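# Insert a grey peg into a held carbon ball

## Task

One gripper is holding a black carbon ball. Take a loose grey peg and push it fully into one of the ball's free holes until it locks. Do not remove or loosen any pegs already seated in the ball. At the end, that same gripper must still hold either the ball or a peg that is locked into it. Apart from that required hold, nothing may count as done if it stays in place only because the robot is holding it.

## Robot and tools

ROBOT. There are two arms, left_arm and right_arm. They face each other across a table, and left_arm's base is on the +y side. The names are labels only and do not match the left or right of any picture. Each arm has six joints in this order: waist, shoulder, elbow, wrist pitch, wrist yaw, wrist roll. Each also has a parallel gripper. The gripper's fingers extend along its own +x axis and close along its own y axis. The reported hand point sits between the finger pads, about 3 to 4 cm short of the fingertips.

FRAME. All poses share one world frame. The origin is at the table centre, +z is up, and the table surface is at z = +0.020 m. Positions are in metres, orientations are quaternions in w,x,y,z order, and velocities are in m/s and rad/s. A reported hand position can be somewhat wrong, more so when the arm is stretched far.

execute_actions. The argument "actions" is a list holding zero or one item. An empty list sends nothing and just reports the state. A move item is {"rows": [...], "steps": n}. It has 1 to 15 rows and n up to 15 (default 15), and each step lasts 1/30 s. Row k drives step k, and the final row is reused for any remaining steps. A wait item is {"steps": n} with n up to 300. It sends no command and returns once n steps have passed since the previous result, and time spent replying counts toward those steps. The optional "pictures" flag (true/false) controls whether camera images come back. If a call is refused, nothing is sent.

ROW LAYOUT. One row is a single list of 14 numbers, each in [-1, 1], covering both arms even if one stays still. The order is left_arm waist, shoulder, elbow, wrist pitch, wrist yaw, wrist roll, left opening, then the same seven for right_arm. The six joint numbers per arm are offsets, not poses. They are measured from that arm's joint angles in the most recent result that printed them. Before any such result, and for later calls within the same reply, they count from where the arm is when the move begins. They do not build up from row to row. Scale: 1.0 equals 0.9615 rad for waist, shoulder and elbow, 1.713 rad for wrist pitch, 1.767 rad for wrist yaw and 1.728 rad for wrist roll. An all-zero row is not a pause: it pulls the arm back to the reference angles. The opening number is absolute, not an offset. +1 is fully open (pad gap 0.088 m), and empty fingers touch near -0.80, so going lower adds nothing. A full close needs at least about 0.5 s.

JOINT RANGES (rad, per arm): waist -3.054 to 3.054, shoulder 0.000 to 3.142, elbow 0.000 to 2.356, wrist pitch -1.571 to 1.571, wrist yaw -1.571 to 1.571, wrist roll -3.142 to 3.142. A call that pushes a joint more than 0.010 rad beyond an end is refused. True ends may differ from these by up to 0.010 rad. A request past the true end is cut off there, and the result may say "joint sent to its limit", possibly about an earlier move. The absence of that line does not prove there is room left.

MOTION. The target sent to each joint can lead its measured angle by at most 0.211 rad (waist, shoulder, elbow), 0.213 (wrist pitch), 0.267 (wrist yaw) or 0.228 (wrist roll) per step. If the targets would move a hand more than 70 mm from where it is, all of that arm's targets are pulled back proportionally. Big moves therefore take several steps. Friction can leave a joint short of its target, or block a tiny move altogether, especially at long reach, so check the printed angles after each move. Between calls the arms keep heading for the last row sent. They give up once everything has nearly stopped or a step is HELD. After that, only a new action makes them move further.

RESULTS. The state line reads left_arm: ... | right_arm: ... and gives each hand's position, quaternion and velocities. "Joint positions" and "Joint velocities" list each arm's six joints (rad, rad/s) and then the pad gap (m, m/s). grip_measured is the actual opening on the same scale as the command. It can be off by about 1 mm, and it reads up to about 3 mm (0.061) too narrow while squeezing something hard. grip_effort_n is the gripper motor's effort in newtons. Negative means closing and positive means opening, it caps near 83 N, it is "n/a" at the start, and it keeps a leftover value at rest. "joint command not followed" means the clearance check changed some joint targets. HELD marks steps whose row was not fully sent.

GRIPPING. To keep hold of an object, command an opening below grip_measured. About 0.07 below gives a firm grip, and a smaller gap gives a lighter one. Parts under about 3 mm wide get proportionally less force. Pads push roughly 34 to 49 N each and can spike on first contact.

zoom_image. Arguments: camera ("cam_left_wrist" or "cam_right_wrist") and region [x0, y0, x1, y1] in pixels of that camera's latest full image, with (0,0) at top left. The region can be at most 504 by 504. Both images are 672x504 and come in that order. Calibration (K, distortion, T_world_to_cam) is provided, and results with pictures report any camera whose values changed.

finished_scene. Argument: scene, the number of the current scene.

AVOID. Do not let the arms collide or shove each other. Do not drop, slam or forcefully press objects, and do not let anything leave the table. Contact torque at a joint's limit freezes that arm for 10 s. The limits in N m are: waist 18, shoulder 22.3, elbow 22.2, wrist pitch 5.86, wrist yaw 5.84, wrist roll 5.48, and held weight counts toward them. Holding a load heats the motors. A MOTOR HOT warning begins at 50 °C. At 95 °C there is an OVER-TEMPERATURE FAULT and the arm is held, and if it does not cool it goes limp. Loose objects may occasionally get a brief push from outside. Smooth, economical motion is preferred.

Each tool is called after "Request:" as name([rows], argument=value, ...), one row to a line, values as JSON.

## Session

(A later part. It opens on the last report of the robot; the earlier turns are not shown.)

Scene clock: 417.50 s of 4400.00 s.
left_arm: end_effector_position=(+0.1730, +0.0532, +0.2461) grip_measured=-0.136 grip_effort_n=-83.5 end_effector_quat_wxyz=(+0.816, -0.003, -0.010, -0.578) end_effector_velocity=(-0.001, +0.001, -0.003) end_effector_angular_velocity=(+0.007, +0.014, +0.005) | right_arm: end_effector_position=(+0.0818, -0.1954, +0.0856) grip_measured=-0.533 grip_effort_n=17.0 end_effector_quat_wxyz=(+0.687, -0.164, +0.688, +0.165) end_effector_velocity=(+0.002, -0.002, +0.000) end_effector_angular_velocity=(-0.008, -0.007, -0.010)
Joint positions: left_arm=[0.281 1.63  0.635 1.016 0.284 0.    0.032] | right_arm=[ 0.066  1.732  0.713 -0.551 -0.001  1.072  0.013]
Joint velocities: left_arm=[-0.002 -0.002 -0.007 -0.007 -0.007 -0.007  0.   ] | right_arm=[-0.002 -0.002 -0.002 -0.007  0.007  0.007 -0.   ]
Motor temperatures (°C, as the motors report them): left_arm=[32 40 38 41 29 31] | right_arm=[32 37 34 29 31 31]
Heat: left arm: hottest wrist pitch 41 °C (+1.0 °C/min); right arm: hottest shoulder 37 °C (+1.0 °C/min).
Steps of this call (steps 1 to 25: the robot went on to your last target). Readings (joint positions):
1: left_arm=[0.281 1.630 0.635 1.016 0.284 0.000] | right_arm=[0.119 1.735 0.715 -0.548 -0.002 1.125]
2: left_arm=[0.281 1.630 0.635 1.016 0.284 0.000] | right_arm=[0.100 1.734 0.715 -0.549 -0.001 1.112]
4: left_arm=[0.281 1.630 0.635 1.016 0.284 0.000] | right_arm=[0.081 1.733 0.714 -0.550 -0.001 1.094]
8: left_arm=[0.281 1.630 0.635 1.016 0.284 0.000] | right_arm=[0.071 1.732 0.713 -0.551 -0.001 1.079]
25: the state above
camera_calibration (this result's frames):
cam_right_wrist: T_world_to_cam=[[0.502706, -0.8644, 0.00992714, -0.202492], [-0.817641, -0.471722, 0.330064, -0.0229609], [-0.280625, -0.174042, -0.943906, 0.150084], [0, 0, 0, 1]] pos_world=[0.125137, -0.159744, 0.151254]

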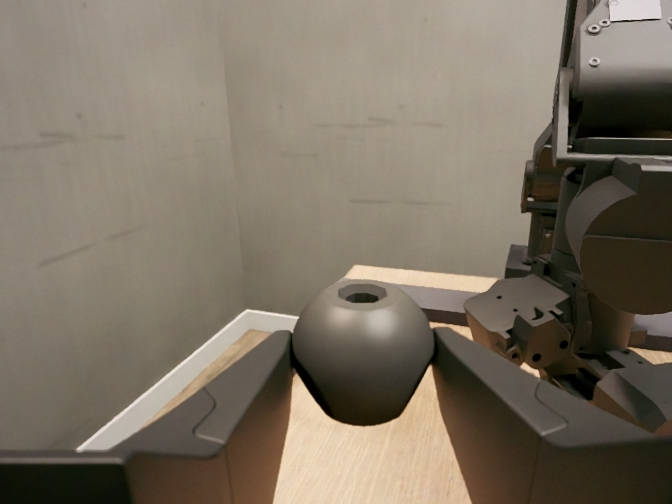

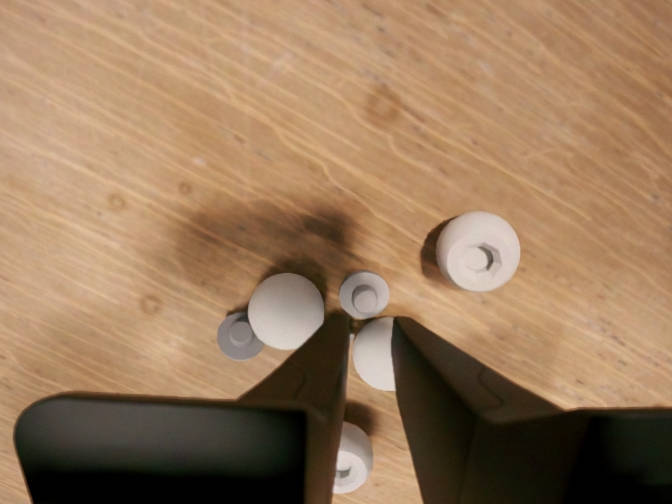

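Request:
execute_actions([
  {"rows": [[0,0,0,0,0,0,-0.21, 0,0.02,-0.015,0.01,0,0,-0.55],[0,0,0,0,0,0,-0.21, 0,0.035,-0.022,0.02,0,0,-0.55],[0,0,0,0,0,0,-0.21, 0,0.05,-0.028,0.032,0,0,-0.55],[0,0,0,0,0,0,-0.21, 0,0.0624,-0.032,0.0426,0,0,-0.55]], "steps": 15},
], pictures=false)

Request:
execute_actions([
  {"steps": 10},
])

Request:
zoom_image(camera="cam_right_wrist", region=[300, 260, 440, 380])

Scene clock: 447.10 s of 4400.00 s.
left_arm: end_effector_position=(+0.1730, +0.0532, +0.2461) grip_measured=-0.136 grip_effort_n=-83.5 end_effector_quat_wxyz=(+0.816, -0.003, -0.010, -0.578) end_effector_velocity=(-0.000, +0.000, -0.002) end_effector_angular_velocity=(+0.003, +0.011, +0.005) | right_arm: end_effector_position=(+0.0819, -0.1957, +0.0713) grip_measured=-0.547 grip_effort_n=-12.8 end_effector_quat_wxyz=(+0.687, -0.164, +0.688, +0.165) end_effector_velocity=(-0.003, +0.002, -0.003) end_effector_angular_velocity=(+0.008, +0.022, -0.010)
Joint positions: left_arm=[0.281 1.63  0.635 1.016 0.284 0.    0.032] | right_arm=[ 0.065  1.78   0.692 -0.482 -0.001  1.072  0.012]
Joint velocities: left_arm=[-0.002 -0.002 -0.002 -0.007 -0.007 -0.007  0.   ] | right_arm=[-0.002  0.012 -0.002  0.022 -0.022  0.007 -0.   ]
Motor temperatures (°C, as the motors report them): left_arm=[32 40 38 41 29 31] | right_arm=[32 37 34 29 31 31]
Heat: left arm: hottest wrist pitch 41 °C (+0.0 °C/min); right arm: hottest shoulder 37 °C (+1.0 °C/min).
Steps of this call (steps 1 to 15: the robot went on to your last target; steps 16 to 90: nothing new was sent; then 26.10 s passed at rest; steps 91 to 105: all 15 steps of this action). Readings (joint positions):
91: left_arm=[0.281 1.630 0.635 1.016 0.284 0.000] | right_arm=[0.065 1.732 0.713 -0.551 -0.001 1.072]
92: left_arm=[0.281 1.630 0.635 1.016 0.284 0.000] | right_arm=[0.065 1.734 0.710 -0.544 -0.001 1.072]
94: left_arm=[0.281 1.630 0.635 1.016 0.284 0.000] | right_arm=[0.065 1.748 0.705 -0.517 -0.001 1.072]
98: left_arm=[0.281 1.630 0.635 1.016 0.284 0.000] | right_arm=[0.065 1.775 0.694 -0.493 -0.001 1.072]
105: the state above

Scene clock: 447.43 s of 4400.00 s.
left_arm: end_effector_position=(+0.1730, +0.0532, +0.2461) grip_measured=-0.136 grip_effort_n=-83.5 end_effector_quat_wxyz=(+0.816, -0.003, -0.010, -0.578) end_effector_velocity=(-0.001, +0.001, +0.001) end_effector_angular_velocity=(-0.001, +0.008, +0.005) | right_arm: end_effector_position=(+0.0819, -0.1956, +0.0710) grip_measured=-0.547 grip_effort_n=-12.8 end_effector_quat_wxyz=(+0.687, -0.164, +0.688, +0.165) end_effector_velocity=(+0.003, +0.001, +0.000) end_effector_angular_velocity=(+0.007, -0.008, -0.000)
Joint positions: left_arm=[0.281 1.63  0.635 1.016 0.284 0.    0.032] | right_arm=[ 0.065  1.782  0.692 -0.48  -0.001  1.072  0.012]
Joint velocities: left_arm=[-0.002 -0.007 -0.002 -0.007 -0.007 -0.007 -0.   ] | right_arm=[-0.007 -0.002 -0.002  0.007  0.007 -0.007  0.   ]
Motor temperatures (°C, as the motors report them): left_arm=[32 40 38 41 29 31] | right_arm=[32 37 34 29 31 31]
Heat: left arm: hottest wrist pitch 41 °C (+0.0 °C/min); right arm: hottest shoulder 37 °C (+1.0 °C/min).
Steps of this call (steps 1 to 10: the robot went on to your last target). Readings (joint positions):
1: left_arm=[0.281 1.630 0.635 1.016 0.284 0.000] | right_arm=[0.065 1.781 0.692 -0.482 -0.001 1.072]
2: left_arm=[0.281 1.630 0.635 1.016 0.284 0.000] | right_arm=[0.065 1.781 0.692 -0.481 -0.001 1.072]
4: left_arm=[0.281 1.630 0.635 1.016 0.284 0.000] | right_arm=[0.065 1.782 0.692 -0.481 -0.001 1.072]
8: left_arm=[0.281 1.630 0.635 1.016 0.284 0.000] | right_arm=[0.065 1.782 0.692 -0.481 -0.001 1.072]
10: the state above
camera_calibration (this result's frames):
cam_right_wrist: T_world_to_cam=[[0.502376, -0.864592, 0.00992714, -0.202493], [-0.817821, -0.47141, 0.330064, -0.0180556], [-0.280691, -0.173935, -0.943906, 0.136374], [0, 0, 0, 1]] pos_world=[0.125241, -0.159865, 0.136694]

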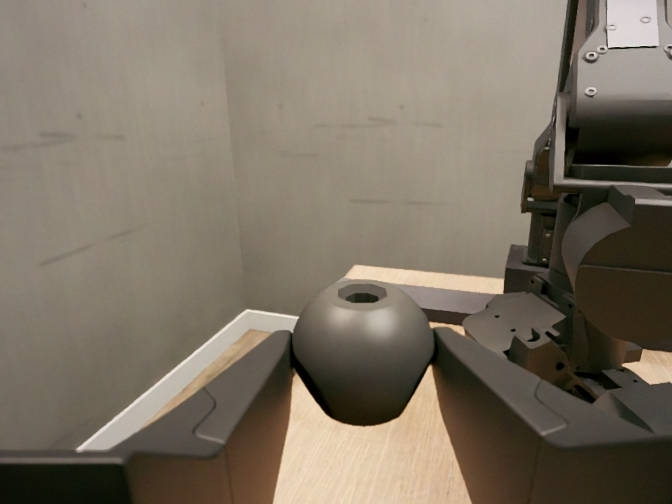

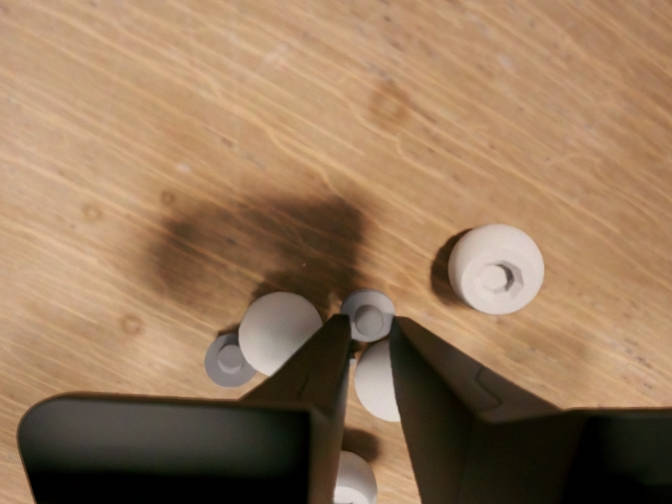

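Region (300, 260, 440, 380) of cam_right_wrist's 672x504 image, scaled by 3.600, with more detail than that image has; it fills the top 432 rows of this view, and the rest is white.

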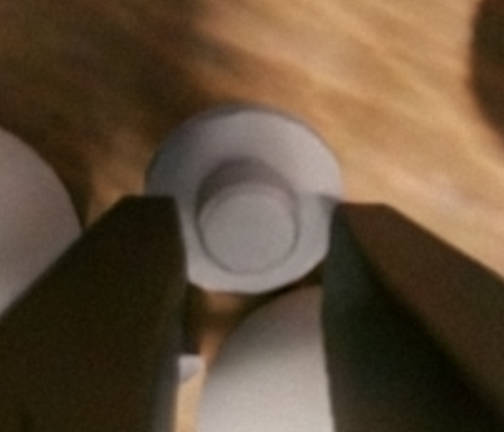

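Request:
execute_actions([
  {"rows": [[0,0,0,0,0,0,-0.21, 0,0.015,-0.012,0.005,0,0,-0.55],[0,0,0,0,0,0,-0.21, 0,0.021,-0.014,0.009,0,0,-0.55],[0,0,0,0,0,0,-0.21, 0,0.027,-0.016,0.013,0,0,-0.55],[0,0,0,0,0,0,-0.21, 0,0.032,-0.018,0.017,0,0,-0.55],[0,0,0,0,0,0,-0.21, 0,0.036,-0.02,0.021,0,0,-0.55],[0,0,0,0,0,0,-0.21, 0,0.040,-0.021,0.0235,0,0,-0.55]], "steps": 15},
], pictures=false)

Request:
execute_actions([
  {"steps": 10},
])

Request:
zoom_image(camera="cam_right_wrist", region=[300, 260, 440, 380])

Scene clock: 467.73 s of 4400.00 s.
left_arm: end_effector_position=(+0.1730, +0.0532, +0.2461) grip_measured=-0.136 grip_effort_n=-83.5 end_effector_quat_wxyz=(+0.816, -0.003, -0.010, -0.578) end_effector_velocity=(+0.000, -0.000, -0.003) end_effector_angular_velocity=(+0.016, +0.003, +0.005) | right_arm: end_effector_position=(+0.0819, -0.1960, +0.0636) grip_measured=-0.547 grip_effort_n=-12.8 end_effector_quat_wxyz=(+0.687, -0.165, +0.688, +0.165) end_effector_velocity=(-0.001, -0.008, -0.002) end_effector_angular_velocity=(-0.032, +0.008, +0.005)
Joint positions: left_arm=[0.281 1.63  0.635 1.016 0.284 0.    0.032] | right_arm=[ 0.065  1.808  0.683 -0.445 -0.001  1.072  0.012]
Joint velocities: left_arm=[-0.002 -0.002  0.002 -0.022 -0.007  0.007  0.   ] | right_arm=[-0.002  0.002 -0.007 -0.022 -0.007 -0.007 -0.   ]
Motor temperatures (°C, as the motors report them): left_arm=[32 40 38 41 29 31] | right_arm=[32 37 33 29 31 31]
Heat: left arm: hottest wrist pitch 41 °C (+0.0 °C/min); right arm: hottest shoulder 37 °C (+0.0 °C/min).
Steps of this call (steps 1 to 15: the robot went on to your last target; steps 16 to 90: nothing new was sent; then 16.80 s passed at rest; steps 91 to 105: all 15 steps of this action). Readings (joint positions):
91: left_arm=[0.281 1.630 0.635 1.016 0.284 0.000] | right_arm=[0.065 1.782 0.692 -0.479 -0.001 1.072]
92: left_arm=[0.281 1.630 0.635 1.016 0.284 0.000] | right_arm=[0.065 1.784 0.692 -0.476 -0.001 1.072]
94: left_arm=[0.281 1.630 0.635 1.016 0.284 0.000] | right_arm=[0.065 1.790 0.690 -0.467 -0.001 1.072]
98: left_arm=[0.281 1.630 0.635 1.016 0.284 0.000] | right_arm=[0.065 1.804 0.684 -0.451 -0.001 1.072]
105: the state above

Scene clock: 468.07 s of 4400.00 s.
left_arm: end_effector_position=(+0.1730, +0.0532, +0.2461) grip_measured=-0.136 grip_effort_n=-83.5 end_effector_quat_wxyz=(+0.816, -0.003, -0.010, -0.578) end_effector_velocity=(-0.002, -0.000, -0.002) end_effector_angular_velocity=(+0.004, +0.011, -0.010) | right_arm: end_effector_position=(+0.0819, -0.1961, +0.0635) grip_measured=-0.547 grip_effort_n=-12.8 end_effector_quat_wxyz=(+0.687, -0.165, +0.688, +0.165) end_effector_velocity=(+0.004, +0.001, +0.000) end_effector_angular_velocity=(+0.007, -0.022, +0.020)
Joint positions: left_arm=[0.281 1.63  0.635 1.016 0.284 0.    0.032] | right_arm=[ 0.065  1.808  0.682 -0.445 -0.001  1.072  0.012]
Joint velocities: left_arm=[-0.002 -0.002 -0.002 -0.007  0.007 -0.007 -0.   ] | right_arm=[-0.002 -0.002 -0.002  0.007  0.022 -0.022 -0.   ]
Motor temperatures (°C, as the motors report them): left_arm=[32 40 38 41 29 31] | right_arm=[32 36 33 29 31 31]
Heat: left arm: hottest wrist pitch 41 °C (+0.0 °C/min); right arm: hottest shoulder 36 °C (-1.0 °C/min).
Steps of this call (steps 1 to 10: the robot went on to your last target). Readings (joint positions):
1: left_arm=[0.281 1.630 0.635 1.016 0.284 0.000] | right_arm=[0.065 1.808 0.683 -0.445 -0.001 1.072]
2: left_arm=[0.281 1.630 0.635 1.016 0.284 0.000] | right_arm=[0.065 1.808 0.682 -0.445 -0.001 1.072]
4: left_arm=[0.281 1.630 0.635 1.016 0.284 0.000] | right_arm=[0.065 1.808 0.682 -0.445 -0.001 1.072]
8: left_arm=[0.281 1.630 0.635 1.016 0.284 0.000] | right_arm=[0.065 1.808 0.682 -0.445 -0.001 1.072]
10: the state above
camera_calibration (this result's frames):
cam_right_wrist: T_world_to_cam=[[0.502377, -0.86458, 0.0109001, -0.202919], [-0.81781, -0.471032, 0.33063, -0.0157927], [-0.280721, -0.175015, -0.943698, 0.12896], [0, 0, 0, 1]] pos_world=[0.125228, -0.160308, 0.129133]

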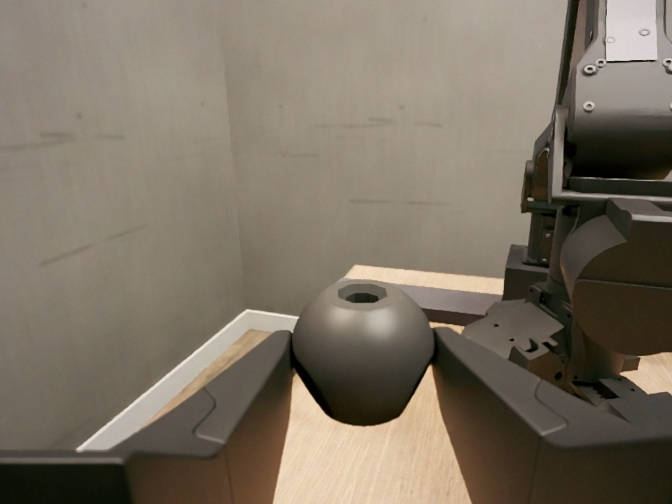

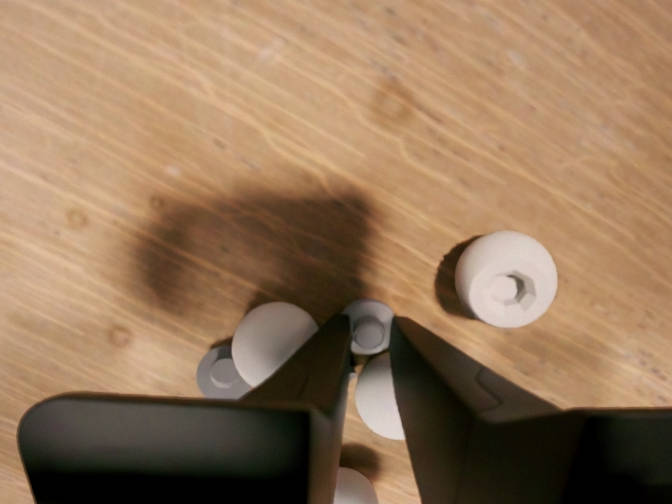

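Region (300, 260, 440, 380) of cam_right_wrist's 672x504 image, scaled by 3.600, with more detail than that image has; it fills the top 432 rows of this view, and the rest is white.

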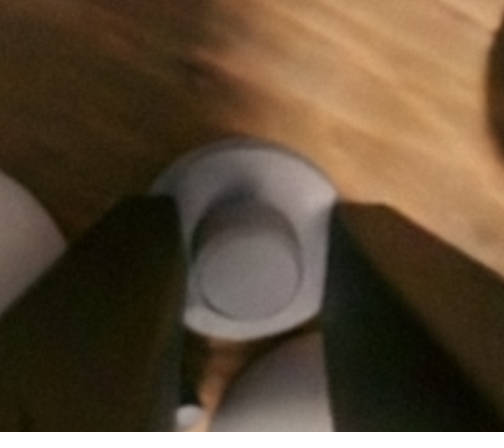

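Request:
execute_actions([
  {"rows": [[0,0,0,0,0,0,-0.21, 0,0.012,-0.01,0.003,0,0,-0.55],[0,0,0,0,0,0,-0.21, 0,0.015,-0.012,0.005,0,0,-0.55],[0,0,0,0,0,0,-0.21, 0,0.019,-0.013,0.007,0,0,-0.55]], "steps": 15},
])

Request:
zoom_image(camera="cam_right_wrist", region=[300, 260, 440, 380])

Scene clock: 476.83 s of 4400.00 s.
left_arm: end_effector_position=(+0.1730, +0.0532, +0.2461) grip_measured=-0.136 grip_effort_n=-83.5 end_effector_quat_wxyz=(+0.816, -0.003, -0.010, -0.578) end_effector_velocity=(+0.000, -0.000, -0.007) end_effector_angular_velocity=(+0.014, +0.037, +0.004) | right_arm: end_effector_position=(+0.0819, -0.1963, +0.0631) grip_measured=-0.547 grip_effort_n=-12.3 end_effector_quat_wxyz=(+0.687, -0.165, +0.688, +0.165) end_effector_velocity=(+0.002, -0.002, +0.000) end_effector_angular_velocity=(-0.008, -0.007, +0.020)
Joint positions: left_arm=[0.281 1.63  0.635 1.016 0.284 0.    0.032] | right_arm=[ 0.065  1.808  0.68  -0.442 -0.001  1.072  0.012]
Joint velocities: left_arm=[-0.002  0.002 -0.002 -0.022 -0.007 -0.022  0.   ] | right_arm=[-0.002 -0.002 -0.002 -0.007  0.007 -0.022  0.   ]
Motor temperatures (°C, as the motors report them): left_arm=[32 40 38 41 29 31] | right_arm=[32 36 33 29 31 31]
Heat: left arm: hottest wrist pitch 41 °C (+0.0 °C/min); right arm: hottest shoulder 36 °C (-1.0 °C/min).
Steps of this call (steps 1 to 15: the robot went on to your last target; steps 16 to 90: nothing new was sent; then 5.27 s passed at rest; steps 91 to 105: all 15 steps of this action). Readings (joint positions):
91: left_arm=[0.281 1.630 0.635 1.016 0.284 0.000] | right_arm=[0.065 1.808 0.682 -0.445 -0.001 1.072]
92: left_arm=[0.281 1.630 0.635 1.016 0.284 0.000] | right_arm=[0.065 1.808 0.682 -0.445 -0.001 1.072]
94: left_arm=[0.281 1.630 0.635 1.016 0.284 0.000] | right_arm=[0.065 1.808 0.681 -0.443 -0.001 1.072]
98: left_arm=[0.281 1.630 0.635 1.016 0.284 0.000] | right_arm=[0.065 1.808 0.681 -0.443 -0.001 1.072]
105: the state above
camera_calibration (this result's frames):
cam_right_wrist: T_world_to_cam=[[0.502377, -0.864584, 0.0105758, -0.203121], [-0.817814, -0.471158, 0.330441, -0.0158083], [-0.280711, -0.174655, -0.943767, 0.128619], [0, 0, 0, 1]] pos_world=[0.12522, -0.1606, 0.128759]

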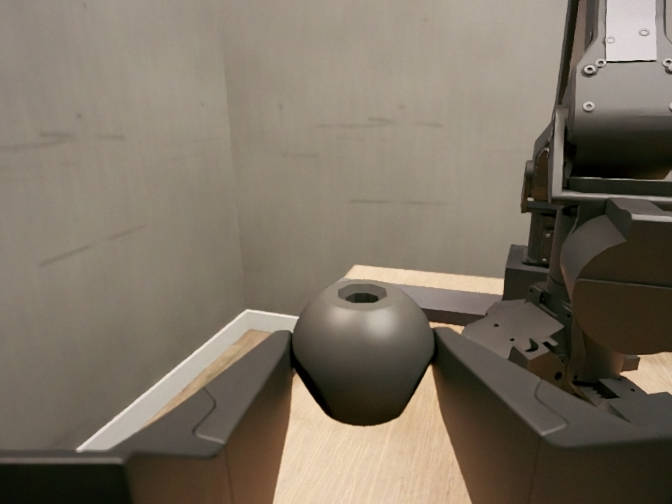

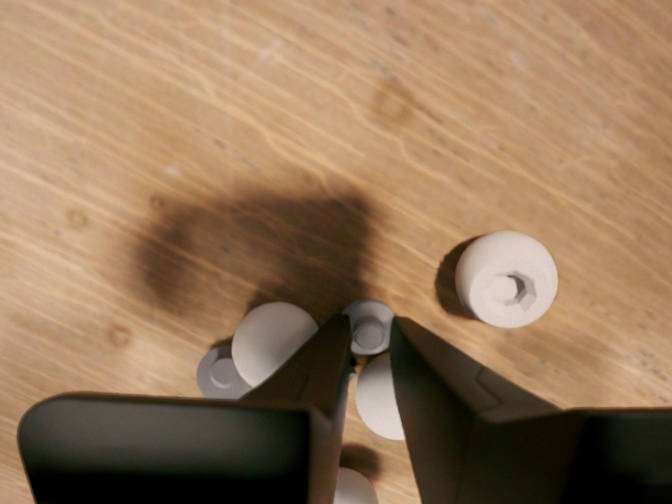

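Region (300, 260, 440, 380) of cam_right_wrist's 672x504 image, scaled by 3.600, with more detail than that image has; it fills the top 432 rows of this view, and the rest is white.

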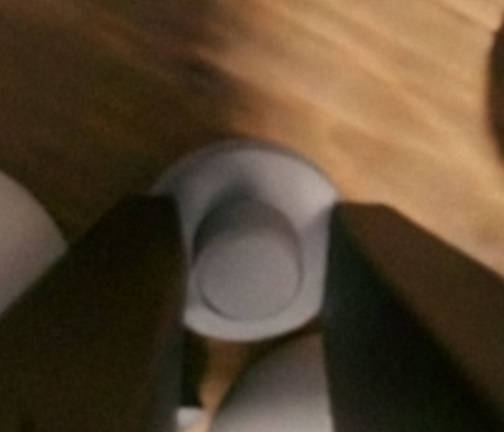

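Request:
execute_actions([
  {"rows": [[0,0,0,0,0,0,-0.21, 0,0,0,0,0,0,-0.58],[0,0,0,0,0,0,-0.21, 0,0,0,0,0,0,-0.60],[0,0,0,0,0,0,-0.21, 0,0,0,0,0,0,-0.62],[0,0,0,0,0,0,-0.21, 0,0,0,0,0,0,-0.64],[0,0,0,0,0,0,-0.21, 0,0,0,0,0,0,-0.66],[0,0,0,0,0,0,-0.21, 0,0,0,0,0,0,-0.68],[0,0,0,0,0,0,-0.21, 0,0,0,0,0,0,-0.70],[0,0,0,0,0,0,-0.21, 0,0,0,0,0,0,-0.72],[0,0,0,0,0,0,-0.21, 0,0,0,0,0,0,-0.74],[0,0,0,0,0,0,-0.21, 0,0,0,0,0,0,-0.76]], "steps": 15},
])

Request:
zoom_image(camera="cam_right_wrist", region=[300, 260, 440, 380])

Scene clock: 492.50 s of 4400.00 s.
left_arm: end_effector_position=(+0.1730, +0.0532, +0.2461) grip_measured=-0.136 grip_effort_n=-83.5 end_effector_quat_wxyz=(+0.816, -0.003, -0.010, -0.578) end_effector_velocity=(-0.000, +0.000, -0.002) end_effector_angular_velocity=(+0.008, -0.003, +0.005) | right_arm: end_effector_position=(+0.0818, -0.1963, +0.0633) grip_measured=-0.699 grip_effort_n=-83.5 end_effector_quat_wxyz=(+0.687, -0.164, +0.688, +0.165) end_effector_velocity=(-0.001, -0.002, +0.000) end_effector_angular_velocity=(-0.007, +0.008, +0.005)
Joint positions: left_arm=[0.281 1.63  0.635 1.016 0.284 0.    0.032] | right_arm=[ 0.065  1.808  0.68  -0.443 -0.001  1.072  0.005]
Joint velocities: left_arm=[-0.002 -0.002 -0.002 -0.007 -0.007  0.007  0.   ] | right_arm=[-0.002 -0.002 -0.002 -0.007 -0.007 -0.007 -0.   ]
Motor temperatures (°C, as the motors report them): left_arm=[32 40 38 41 29 31] | right_arm=[32 36 33 29 31 31]
Heat: left arm: hottest wrist pitch 41 °C (+0.0 °C/min); right arm: hottest shoulder 36 °C (-1.0 °C/min).
Steps of this call (steps 1 to 15: the robot went on to your last target; steps 16 to 90: nothing new was sent; then 12.17 s passed at rest; steps 91 to 105: all 15 steps of this action). Readings (joint positions):
91: left_arm=[0.281 1.630 0.635 1.016 0.284 0.000] | right_arm=[0.065 1.808 0.680 -0.442 -0.001 1.072]
92: left_arm=[0.281 1.630 0.635 1.016 0.284 0.000] | right_arm=[0.065 1.808 0.680 -0.442 -0.001 1.072]
94: left_arm=[0.281 1.630 0.635 1.016 0.284 0.000] | right_arm=[0.065 1.808 0.680 -0.441 -0.003 1.072]
98: left_arm=[0.281 1.630 0.635 1.016 0.284 0.000] | right_arm=[0.065 1.808 0.680 -0.442 -0.001 1.072]
105: the state above
camera_calibration (this result's frames):
cam_right_wrist: T_world_to_cam=[[0.502381, -0.864588, 0.0100506, -0.203029], [-0.817691, -0.471288, 0.330559, -0.0159352], [-0.281061, -0.174285, -0.943732, 0.128869], [0, 0, 0, 1]] pos_world=[0.125188, -0.160587, 0.128925]

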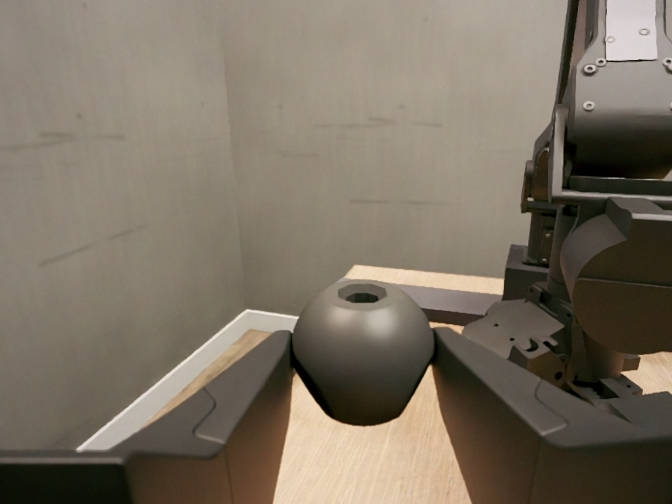

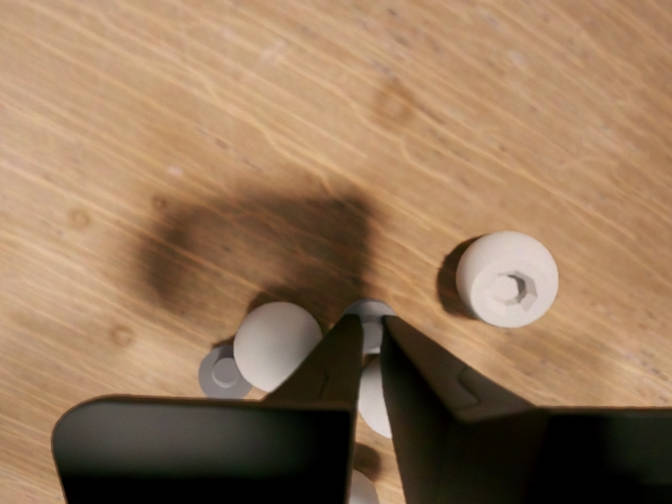

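Region (300, 260, 440, 380) of cam_right_wrist's 672x504 image, scaled by 3.600, with more detail than that image has; it fills the top 432 rows of this view, and the rest is white.

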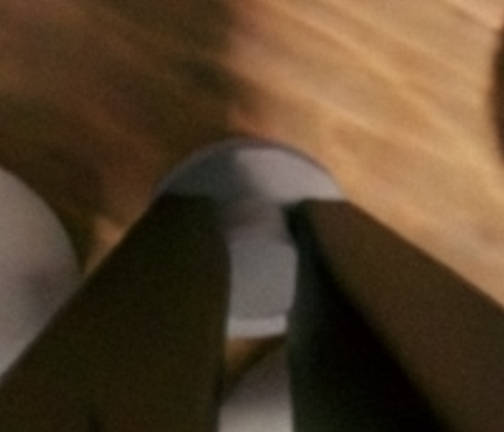

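Request:
execute_actions([
  {"rows": [[-0.01,0.02,0.006,0.008,0,0,-0.21, 0,-0.02,0.012,-0.008,0,0,-0.77],[-0.025,0.05,0.015,0.02,0,0,-0.21, 0,-0.035,0.018,-0.018,0,0,-0.77],[-0.04,0.08,0.024,0.032,0,0,-0.21, 0,-0.05,0.024,-0.03,0,0,-0.77],[-0.06,0.12,0.035,0.048,0,0,-0.21, 0,-0.065,0.03,-0.042,0,0,-0.77],[-0.08,0.16,0.047,0.064,0,0,-0.21, 0,-0.08,0.036,-0.054,0,0,-0.77],[-0.10,0.20,0.058,0.08,0,0,-0.21, 0,-0.095,0.042,-0.066,0,0,-0.77],[-0.12,0.24,0.07,0.095,0,0,-0.21, 0,-0.11,0.05,-0.08,0,0,-0.77],[-0.14,0.28,0.082,0.111,0,0,-0.21, 0,-0.12,0.08,-0.10,0,0,-0.77],[-0.16,0.32,0.093,0.127,0,0,-0.21, 0,-0.13,0.12,-0.128,0,0.02,-0.77],[-0.18,0.36,0.105,0.143,0,0,-0.21, 0,-0.135,0.165,-0.156,0,0.05,-0.77],[-0.20,0.40,0.117,0.159,0,0,-0.21, 0,-0.14,0.21,-0.184,0,0.08,-0.77],[-0.22,0.44,0.128,0.175,0,0,-0.21, 0,-0.14,0.255,-0.21,0,0.11,-0.77],[-0.24,0.475,0.139,0.189,0,0,-0.21, 0,-0.14,0.30,-0.236,0,0.14,-0.77],[-0.255,0.50,0.146,0.199,0,0,-0.21, 0,-0.14,0.345,-0.262,0,0.17,-0.77],[-0.26,0.517,0.151,0.2055,0,0,-0.21, 0,-0.143,0.70,-0.464,0,0.289,-0.77]], "steps": 15},
], pictures=false)

Request:
execute_actions([
  {"steps": 35},
])

Scene clock: 562.40 s of 4400.00 s.
left_arm: end_effector_position=(+0.1095, -0.0248, +0.1758) grip_measured=-0.136 grip_effort_n=-83.5 end_effector_quat_wxyz=(+0.752, -0.005, -0.012, -0.659) end_effector_velocity=(-0.195, -0.136, -0.212) end_effector_angular_velocity=(+0.117, +0.060, -0.484) | right_arm: end_effector_position=(+0.0826, -0.1689, +0.1388) grip_measured=-0.699 grip_effort_n=-83.5 end_effector_quat_wxyz=(+0.701, -0.092, +0.703, +0.084) end_effector_velocity=(-0.001, +0.151, +0.335) end_effector_angular_velocity=(-0.141, +0.022, -1.695)
Joint positions: left_arm=[0.075 2.029 0.75  1.305 0.284 0.    0.032] | right_arm=[ 0.065  1.694  0.933 -0.821 -0.001  1.293  0.005]
Joint velocities: left_arm=[-0.491  0.872  0.222  0.52  -0.007 -0.007 -0.   ] | right_arm=[-0.002 -0.037  1.487 -1.663 -0.037  1.692 -0.   ]
Motor temperatures (°C, as the motors report them): left_arm=[32 41 38 42 29 31] | right_arm=[32 37 34 29 31 31]
Heat: left arm: hottest wrist pitch 42 °C (+0.0 °C/min); right arm: hottest shoulder 37 °C (+1.0 °C/min).
Steps of this call (steps 1 to 15: the robot went on to your last target; steps 16 to 90: nothing new was sent; then 66.40 s passed at rest; steps 91 to 105: all 15 steps of this action). Readings (joint positions):
91: left_arm=[0.281 1.630 0.635 1.018 0.284 0.000] | right_arm=[0.065 1.805 0.681 -0.443 -0.001 1.072]
92: left_arm=[0.279 1.635 0.635 1.027 0.284 0.000] | right_arm=[0.065 1.803 0.681 -0.449 -0.001 1.072]
94: left_arm=[0.265 1.661 0.645 1.057 0.284 0.000] | right_arm=[0.065 1.790 0.684 -0.475 -0.001 1.072]
98: left_arm=[0.204 1.780 0.682 1.138 0.284 0.000] | right_arm=[0.065 1.741 0.708 -0.548 -0.001 1.072]
105: the state above

Scene clock: 563.57 s of 4400.00 s.
left_arm: end_effector_position=(+0.0935, -0.0362, +0.1601) grip_measured=-0.136 grip_effort_n=-83.5 end_effector_quat_wxyz=(+0.738, -0.007, -0.014, -0.674) end_effector_velocity=(-0.000, +0.000, +0.002) end_effector_angular_velocity=(-0.008, +0.005, +0.005) | right_arm: end_effector_position=(+0.0834, -0.1391, +0.2426) grip_measured=-0.699 grip_effort_n=-83.5 end_effector_quat_wxyz=(+0.707, +0.011, +0.707, -0.006) end_effector_velocity=(-0.001, -0.005, +0.000) end_effector_angular_velocity=(-0.022, +0.008, +0.020)
Joint positions: left_arm=[0.035 2.109 0.774 1.367 0.284 0.    0.032] | right_arm=[ 0.065  1.669  1.34  -1.235 -0.001  1.566  0.005]
Joint velocities: left_arm=[-0.002 -0.002 -0.002  0.007 -0.007 -0.007 -0.   ] | right_arm=[-0.002 -0.002 -0.002 -0.022 -0.007 -0.022 -0.   ]
Motor temperatures (°C, as the motors report them): left_arm=[32 41 38 42 29 31] | right_arm=[32 37 34 29 31 31]
Heat: left arm: hottest wrist pitch 42 °C (+0.0 °C/min); right arm: hottest shoulder 37 °C (+1.0 °C/min).
Steps of this call (steps 1 to 30: the robot went on to your last target; steps 31 to 35: nothing new was sent). Readings (joint positions):
1: left_arm=[0.060 2.053 0.756 1.319 0.284 0.000] | right_arm=[0.065 1.693 0.983 -0.875 -0.001 1.350]
2: left_arm=[0.050 2.071 0.759 1.329 0.284 0.000] | right_arm=[0.065 1.691 1.034 -0.928 -0.001 1.405]
4: left_arm=[0.039 2.093 0.763 1.345 0.284 0.000] | right_arm=[0.065 1.688 1.138 -1.033 -0.001 1.478]
8: left_arm=[0.036 2.103 0.771 1.361 0.284 0.000] | right_arm=[0.065 1.675 1.291 -1.169 -0.001 1.539]
35: the state above
All arms were judged still, so your last target was given up. Only a new action makes them travel on or press farther. Fingers that are still opening or closing keep moving.
camera_calibration (this result's frames):
cam_left_wrist: T_world_to_cam=[[-0.995584, -0.0902917, -0.0256998, 0.101507], [-0.000176985, 0.275562, -0.961283, 0.199], [0.0938778, -0.957033, -0.274361, 0.0783849], [0, 0, 0, 1]] pos_world=[0.0937352, 0.0293452, 0.21541]
cam_right_wrist: T_world_to_cam=[[0.033129, -0.999441, 0.00446696, -0.13442], [-0.943233, -0.0297874, 0.330794, 0.0248963], [-0.330476, -0.0151723, -0.943692, 0.334751], [0, 0, 0, 1]] pos_world=[0.138563, -0.128524, 0.308267]

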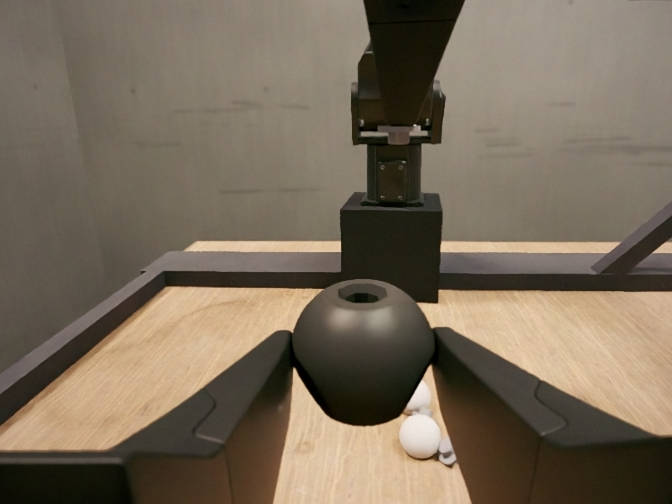

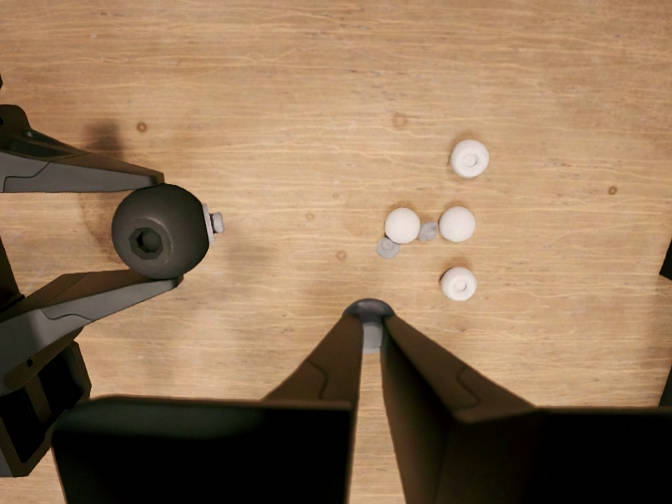

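Request:
execute_actions([
  {"rows": [[0,0,0,0,0,0,-0.21, -0.004,0.02,0.03,-0.003,0,0,-0.77],[0,0,0,0,0,0,-0.21, -0.008,0.05,0.065,-0.006,0,0,-0.77],[0,0,0,0,0,0,-0.21, -0.012,0.085,0.105,-0.009,0,0,-0.77],[0,0,0,0,0,0,-0.21, -0.016,0.12,0.145,-0.012,0,0,-0.77],[0,0,0,0,0,0,-0.21, -0.02,0.155,0.185,-0.015,0,0,-0.77],[0,0,0,0,0,0,-0.21, -0.024,0.19,0.225,-0.018,0,0,-0.77],[0,0,0,0,0,0,-0.21, -0.028,0.225,0.265,-0.021,0,0,-0.77],[0,0,0,0,0,0,-0.21, -0.032,0.255,0.30,-0.025,0,0,-0.77],[0,0,0,0,0,0,-0.21, -0.035,0.28,0.33,-0.028,0,0,-0.77],[0,0,0,0,0,0,-0.21, -0.037,0.30,0.35,-0.030,0,0,-0.77],[0,0,0,0,0,0,-0.21, -0.037,0.3147,0.363,-0.031,0,0,-0.77]], "steps": 15},
], pictures=false)

Request:
execute_actions([
  {"steps": 25},
])

Scene clock: 600.27 s of 4400.00 s.
left_arm: end_effector_position=(+0.0935, -0.0362, +0.1601) grip_measured=-0.136 grip_effort_n=-83.5 end_effector_quat_wxyz=(+0.738, -0.007, -0.014, -0.674) end_effector_velocity=(-0.000, +0.001, -0.000) end_effector_angular_velocity=(-0.003, +0.006, -0.005) | right_arm: end_effector_position=(+0.0969, -0.0701, +0.2352) grip_measured=-0.699 grip_effort_n=-83.5 end_effector_quat_wxyz=(+0.706, +0.019, +0.707, -0.020) end_effector_velocity=(+0.001, +0.026, -0.021) end_effector_angular_velocity=(-0.079, +0.027, -0.000)
Joint positions: left_arm=[0.035 2.109 0.774 1.367 0.284 0.    0.032] | right_arm=[ 0.034  1.945  1.654 -1.281 -0.001  1.566  0.005]
Joint velocities: left_arm=[ 0.002  0.002 -0.002  0.007  0.007 -0.007 -0.   ] | right_arm=[-0.007  0.178  0.164 -0.066 -0.022 -0.007 -0.   ]
Motor temperatures (°C, as the motors report them): left_arm=[32 41 38 43 29 31] | right_arm=[32 38 37 29 31 31]
Heat: left arm: hottest wrist pitch 43 °C (+1.0 °C/min); right arm: hottest shoulder 38 °C (+2.0 °C/min).
Steps of this call (steps 1 to 90: nothing new was sent; then 33.20 s passed at rest; steps 91 to 105: all 15 steps of this action). Readings (joint positions):
91: left_arm=[0.035 2.109 0.774 1.367 0.284 0.000] | right_arm=[0.065 1.669 1.342 -1.237 -0.001 1.566]
92: left_arm=[0.035 2.109 0.774 1.367 0.284 0.000] | right_arm=[0.065 1.675 1.351 -1.242 -0.001 1.566]
94: left_arm=[0.035 2.109 0.774 1.367 0.284 0.000] | right_arm=[0.063 1.705 1.392 -1.247 -0.001 1.566]
98: left_arm=[0.035 2.109 0.774 1.367 0.284 0.000] | right_arm=[0.050 1.813 1.522 -1.260 -0.001 1.566]
105: the state above

Scene clock: 601.10 s of 4400.00 s.
left_arm: end_effector_position=(+0.0935, -0.0362, +0.1601) grip_measured=-0.136 grip_effort_n=-83.5 end_effector_quat_wxyz=(+0.738, -0.007, -0.014, -0.674) end_effector_velocity=(-0.000, +0.000, -0.001) end_effector_angular_velocity=(+0.006, +0.010, +0.005) | right_arm: end_effector_position=(+0.0973, -0.0658, +0.2364) grip_measured=-0.699 grip_effort_n=-83.5 end_effector_quat_wxyz=(+0.706, +0.021, +0.707, -0.018) end_effector_velocity=(-0.000, -0.002, +0.000) end_effector_angular_velocity=(-0.007, +0.008, +0.020)
Joint positions: left_arm=[0.035 2.109 0.774 1.367 0.284 0.    0.032] | right_arm=[ 0.034  1.957  1.676 -1.285 -0.001  1.566  0.005]
Joint velocities: left_arm=[-0.002 -0.002 -0.002 -0.007 -0.007 -0.007  0.   ] | right_arm=[-0.002 -0.002 -0.002 -0.007 -0.007 -0.022 -0.   ]
Motor temperatures (°C, as the motors report them): left_arm=[32 41 38 43 29 31] | right_arm=[32 38 37 29 31 31]
Heat: left arm: hottest wrist pitch 43 °C (+1.0 °C/min); right arm: hottest shoulder 38 °C (+2.0 °C/min).
Steps of this call (steps 1 to 25: the robot went on to your last target). Readings (joint positions):
1: left_arm=[0.035 2.109 0.774 1.367 0.284 0.000] | right_arm=[0.034 1.949 1.659 -1.283 -0.001 1.566]
2: left_arm=[0.035 2.109 0.774 1.367 0.284 0.000] | right_arm=[0.034 1.952 1.663 -1.283 -0.001 1.566]
4: left_arm=[0.035 2.109 0.774 1.367 0.284 0.000] | right_arm=[0.034 1.954 1.669 -1.284 -0.001 1.566]
8: left_arm=[0.035 2.109 0.774 1.367 0.284 0.000] | right_arm=[0.034 1.955 1.675 -1.285 -0.001 1.566]
25: the state above
camera_calibration (this result's frames):
cam_left_wrist: T_world_to_cam=[[-0.995584, -0.0902917, -0.0256998, 0.101507], [-0.000176985, 0.275562, -0.961283, 0.199], [0.0938778, -0.957033, -0.274361, 0.0783849], [0, 0, 0, 1]] pos_world=[0.0937352, 0.0293452, 0.21541]
cam_right_wrist: T_world_to_cam=[[0.0010924, -0.999974, 0.00713267, -0.0591299], [-0.943649, 0.00132971, 0.330945, 0.0442587], [-0.330946, -0.00709226, -0.943623, 0.335136], [0, 0, 0, 1]] pos_world=[0.152741, -0.0568104, 0.302016]

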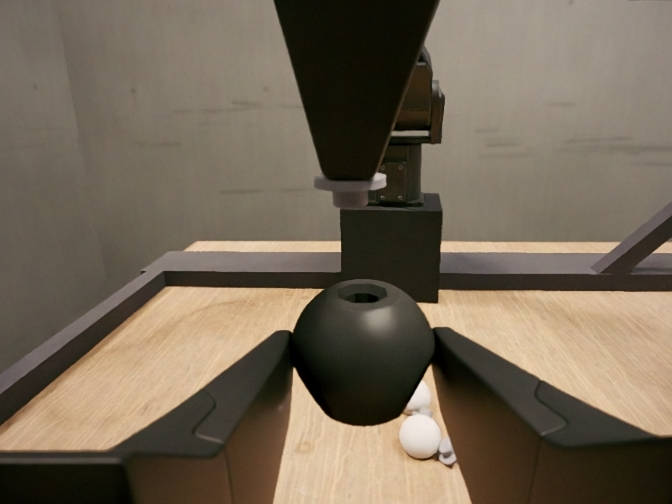

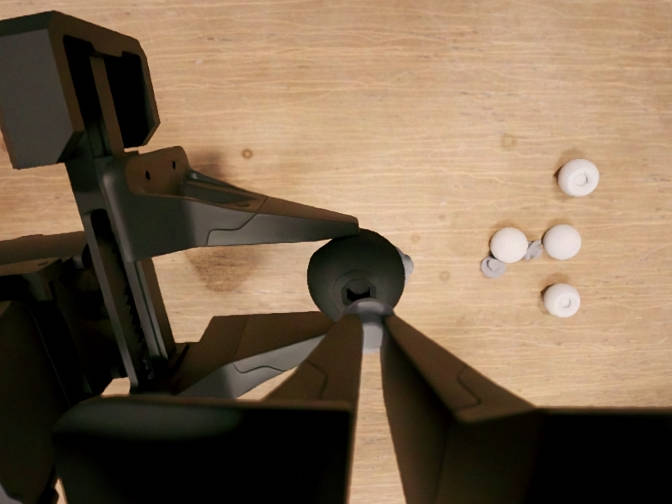

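Request:
zoom_image(camera="cam_right_wrist", region=[290, 220, 450, 360])

Region (290, 220, 450, 360) of cam_right_wrist's 672x504 image, scaled by 3.150, with more detail than that image has; it fills the top 441 rows of this view, and the rest is white.

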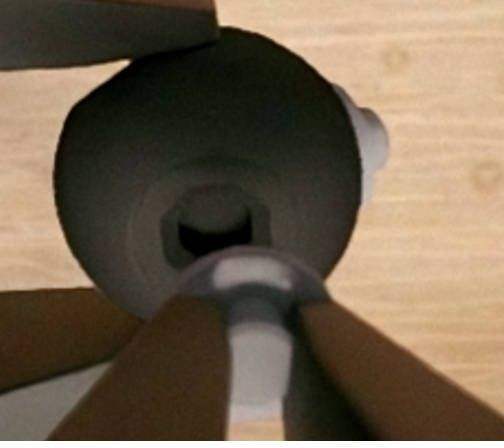

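Request:
execute_actions([
  {"rows": [[0,0,0,0,0,0,-0.21, 0.005,0.015,-0.015,0.006,0,0,-0.77],[0,0,0,0,0,0,-0.21, 0.008,0.02,-0.025,0.012,0,0,-0.77],[0,0,0,0,0,0,-0.21, 0.01,0.024,-0.033,0.018,0,0,-0.77],[0,0,0,0,0,0,-0.21, 0.012,0.027,-0.04,0.023,0,0,-0.77],[0,0,0,0,0,0,-0.21, 0.012,0.027,-0.046,0.027,0,0,-0.77]], "steps": 15},
], pictures=false)

Request:
execute_actions([
  {"steps": 15},
])

Request:
zoom_image(camera="cam_left_wrist", region=[280, 200, 440, 340])

Request:
zoom_image(camera="cam_right_wrist", region=[290, 220, 450, 360])

Scene clock: 634.60 s of 4400.00 s.
left_arm: end_effector_position=(+0.0935, -0.0362, +0.1601) grip_measured=-0.136 grip_effort_n=-83.5 end_effector_quat_wxyz=(+0.738, -0.007, -0.014, -0.674) end_effector_velocity=(-0.001, +0.001, -0.003) end_effector_angular_velocity=(+0.011, +0.012, +0.005) | right_arm: end_effector_position=(+0.0944, -0.0634, +0.2236) grip_measured=-0.699 grip_effort_n=-83.5 end_effector_quat_wxyz=(+0.706, +0.017, +0.707, -0.016) end_effector_velocity=(-0.000, +0.001, -0.001) end_effector_angular_velocity=(+0.003, +0.007, +0.005)
Joint positions: left_arm=[0.035 2.109 0.774 1.367 0.284 0.    0.032] | right_arm=[ 0.042  1.972  1.645 -1.243 -0.001  1.566  0.005]
Joint velocities: left_arm=[-0.002 -0.002 -0.007 -0.007 -0.007 -0.007 -0.   ] | right_arm=[-0.002  0.002 -0.002  0.007 -0.007 -0.007  0.   ]
Motor temperatures (°C, as the motors report them): left_arm=[32 44 37 43 29 31] | right_arm=[32 39 39 29 31 31]
Heat: left arm: hottest shoulder 44 °C (+2.0 °C/min); right arm: hottest shoulder 39 °C (+2.0 °C/min).
Steps of this call (steps 1 to 15: the robot went on to your last target; steps 16 to 90: nothing new was sent; then 30.00 s passed at rest; steps 91 to 105: all 15 steps of this action). Readings (joint positions):
91: left_arm=[0.035 2.109 0.774 1.367 0.284 0.000] | right_arm=[0.034 1.957 1.676 -1.285 -0.001 1.566]
92: left_arm=[0.035 2.109 0.774 1.367 0.284 0.000] | right_arm=[0.034 1.958 1.676 -1.284 -0.001 1.566]
94: left_arm=[0.035 2.109 0.774 1.367 0.284 0.000] | right_arm=[0.035 1.960 1.670 -1.268 -0.001 1.566]
98: left_arm=[0.035 2.109 0.774 1.367 0.284 0.000] | right_arm=[0.040 1.967 1.653 -1.251 -0.001 1.566]
105: the state above

Scene clock: 635.10 s of 4400.00 s.
left_arm: end_effector_position=(+0.0935, -0.0362, +0.1601) grip_measured=-0.136 grip_effort_n=-83.5 end_effector_quat_wxyz=(+0.738, -0.007, -0.014, -0.674) end_effector_velocity=(+0.002, +0.000, -0.001) end_effector_angular_velocity=(+0.006, +0.011, +0.019) | right_arm: end_effector_position=(+0.0944, -0.0634, +0.2234) grip_measured=-0.699 grip_effort_n=-83.5 end_effector_quat_wxyz=(+0.706, +0.017, +0.707, -0.016) end_effector_velocity=(+0.002, -0.002, +0.002) end_effector_angular_velocity=(-0.003, -0.007, +0.005)
Joint positions: left_arm=[0.035 2.109 0.774 1.367 0.284 0.    0.032] | right_arm=[ 0.042  1.972  1.645 -1.242 -0.001  1.566  0.005]
Joint velocities: left_arm=[-0.002 -0.002 -0.002 -0.007 -0.022 -0.007 -0.   ] | right_arm=[-0.002 -0.007 -0.002 -0.007  0.007 -0.007 -0.   ]
Motor temperatures (°C, as the motors report them): left_arm=[32 44 37 43 29 31] | right_arm=[32 39 38 29 31 31]
Heat: left arm: hottest shoulder 44 °C (+2.0 °C/min); right arm: hottest shoulder 39 °C (+2.0 °C/min).
Steps of this call (steps 1 to 15: the robot went on to your last target). Readings (joint positions):
1: left_arm=[0.035 2.109 0.774 1.367 0.284 0.000] | right_arm=[0.042 1.972 1.645 -1.243 -0.001 1.566]
2: left_arm=[0.035 2.109 0.774 1.367 0.284 0.000] | right_arm=[0.042 1.972 1.645 -1.242 -0.001 1.566]
4: left_arm=[0.035 2.109 0.774 1.367 0.284 0.000] | right_arm=[0.042 1.972 1.645 -1.242 -0.001 1.566]
8: left_arm=[0.035 2.109 0.774 1.367 0.284 0.000] | right_arm=[0.042 1.972 1.645 -1.242 -0.001 1.566]
15: the state above
All arms were judged still, so your last target was given up. Only a new action makes them travel on or press farther. Fingers that are still opening or closing keep moving.
camera_calibration (this result's frames):
cam_left_wrist: T_world_to_cam=[[-0.995584, -0.0902917, -0.0256998, 0.101507], [-0.000176985, 0.275562, -0.961283, 0.199], [0.0938778, -0.957033, -0.274361, 0.0783849], [0, 0, 0, 1]] pos_world=[0.0937352, 0.0293452, 0.21541]
cam_right_wrist: T_world_to_cam=[[0.00910403, -0.999914, 0.00941721, -0.0579314], [-0.94359, -0.00547319, 0.33107, 0.0453733], [-0.33099, -0.0119001, -0.943559, 0.321666], [0, 0, 0, 1]] pos_world=[0.14981, -0.0538502, 0.289035]

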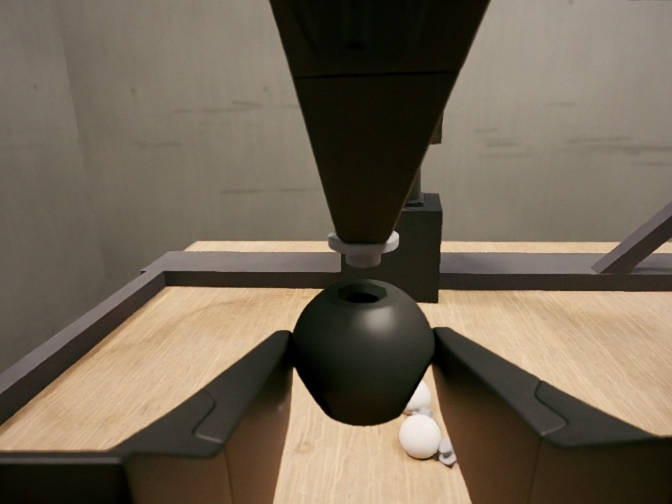

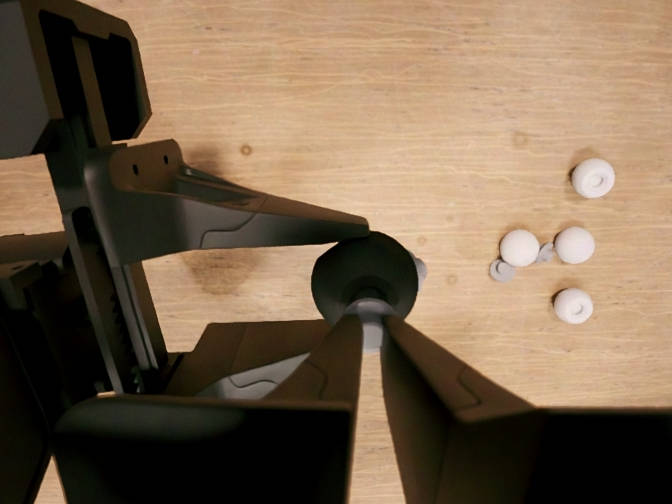

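Region (280, 200, 440, 340) of cam_left_wrist's 672x504 image, scaled by 3.150, with more detail than that image has; it fills the top 441 rows of this view, and the rest is white.

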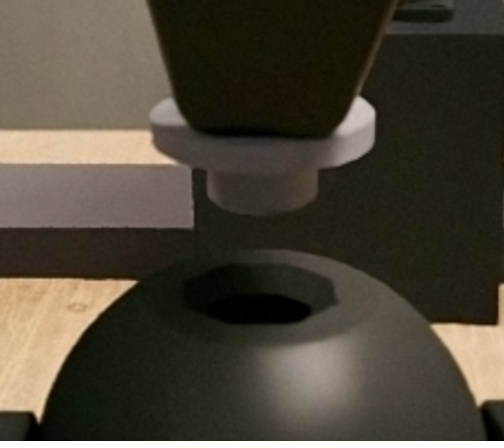

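Region (290, 220, 450, 360) of cam_right_wrist's 672x504 image, scaled by 3.150, with more detail than that image has; it fills the top 441 rows of this view, and the rest is white.

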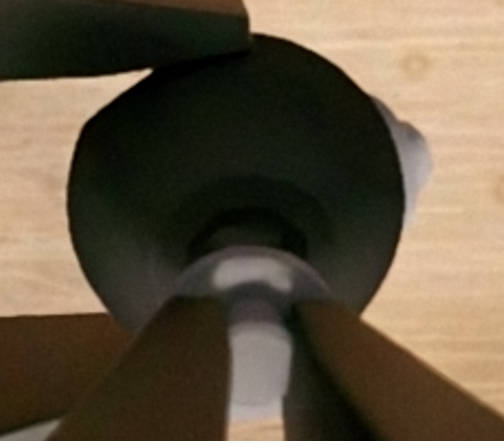

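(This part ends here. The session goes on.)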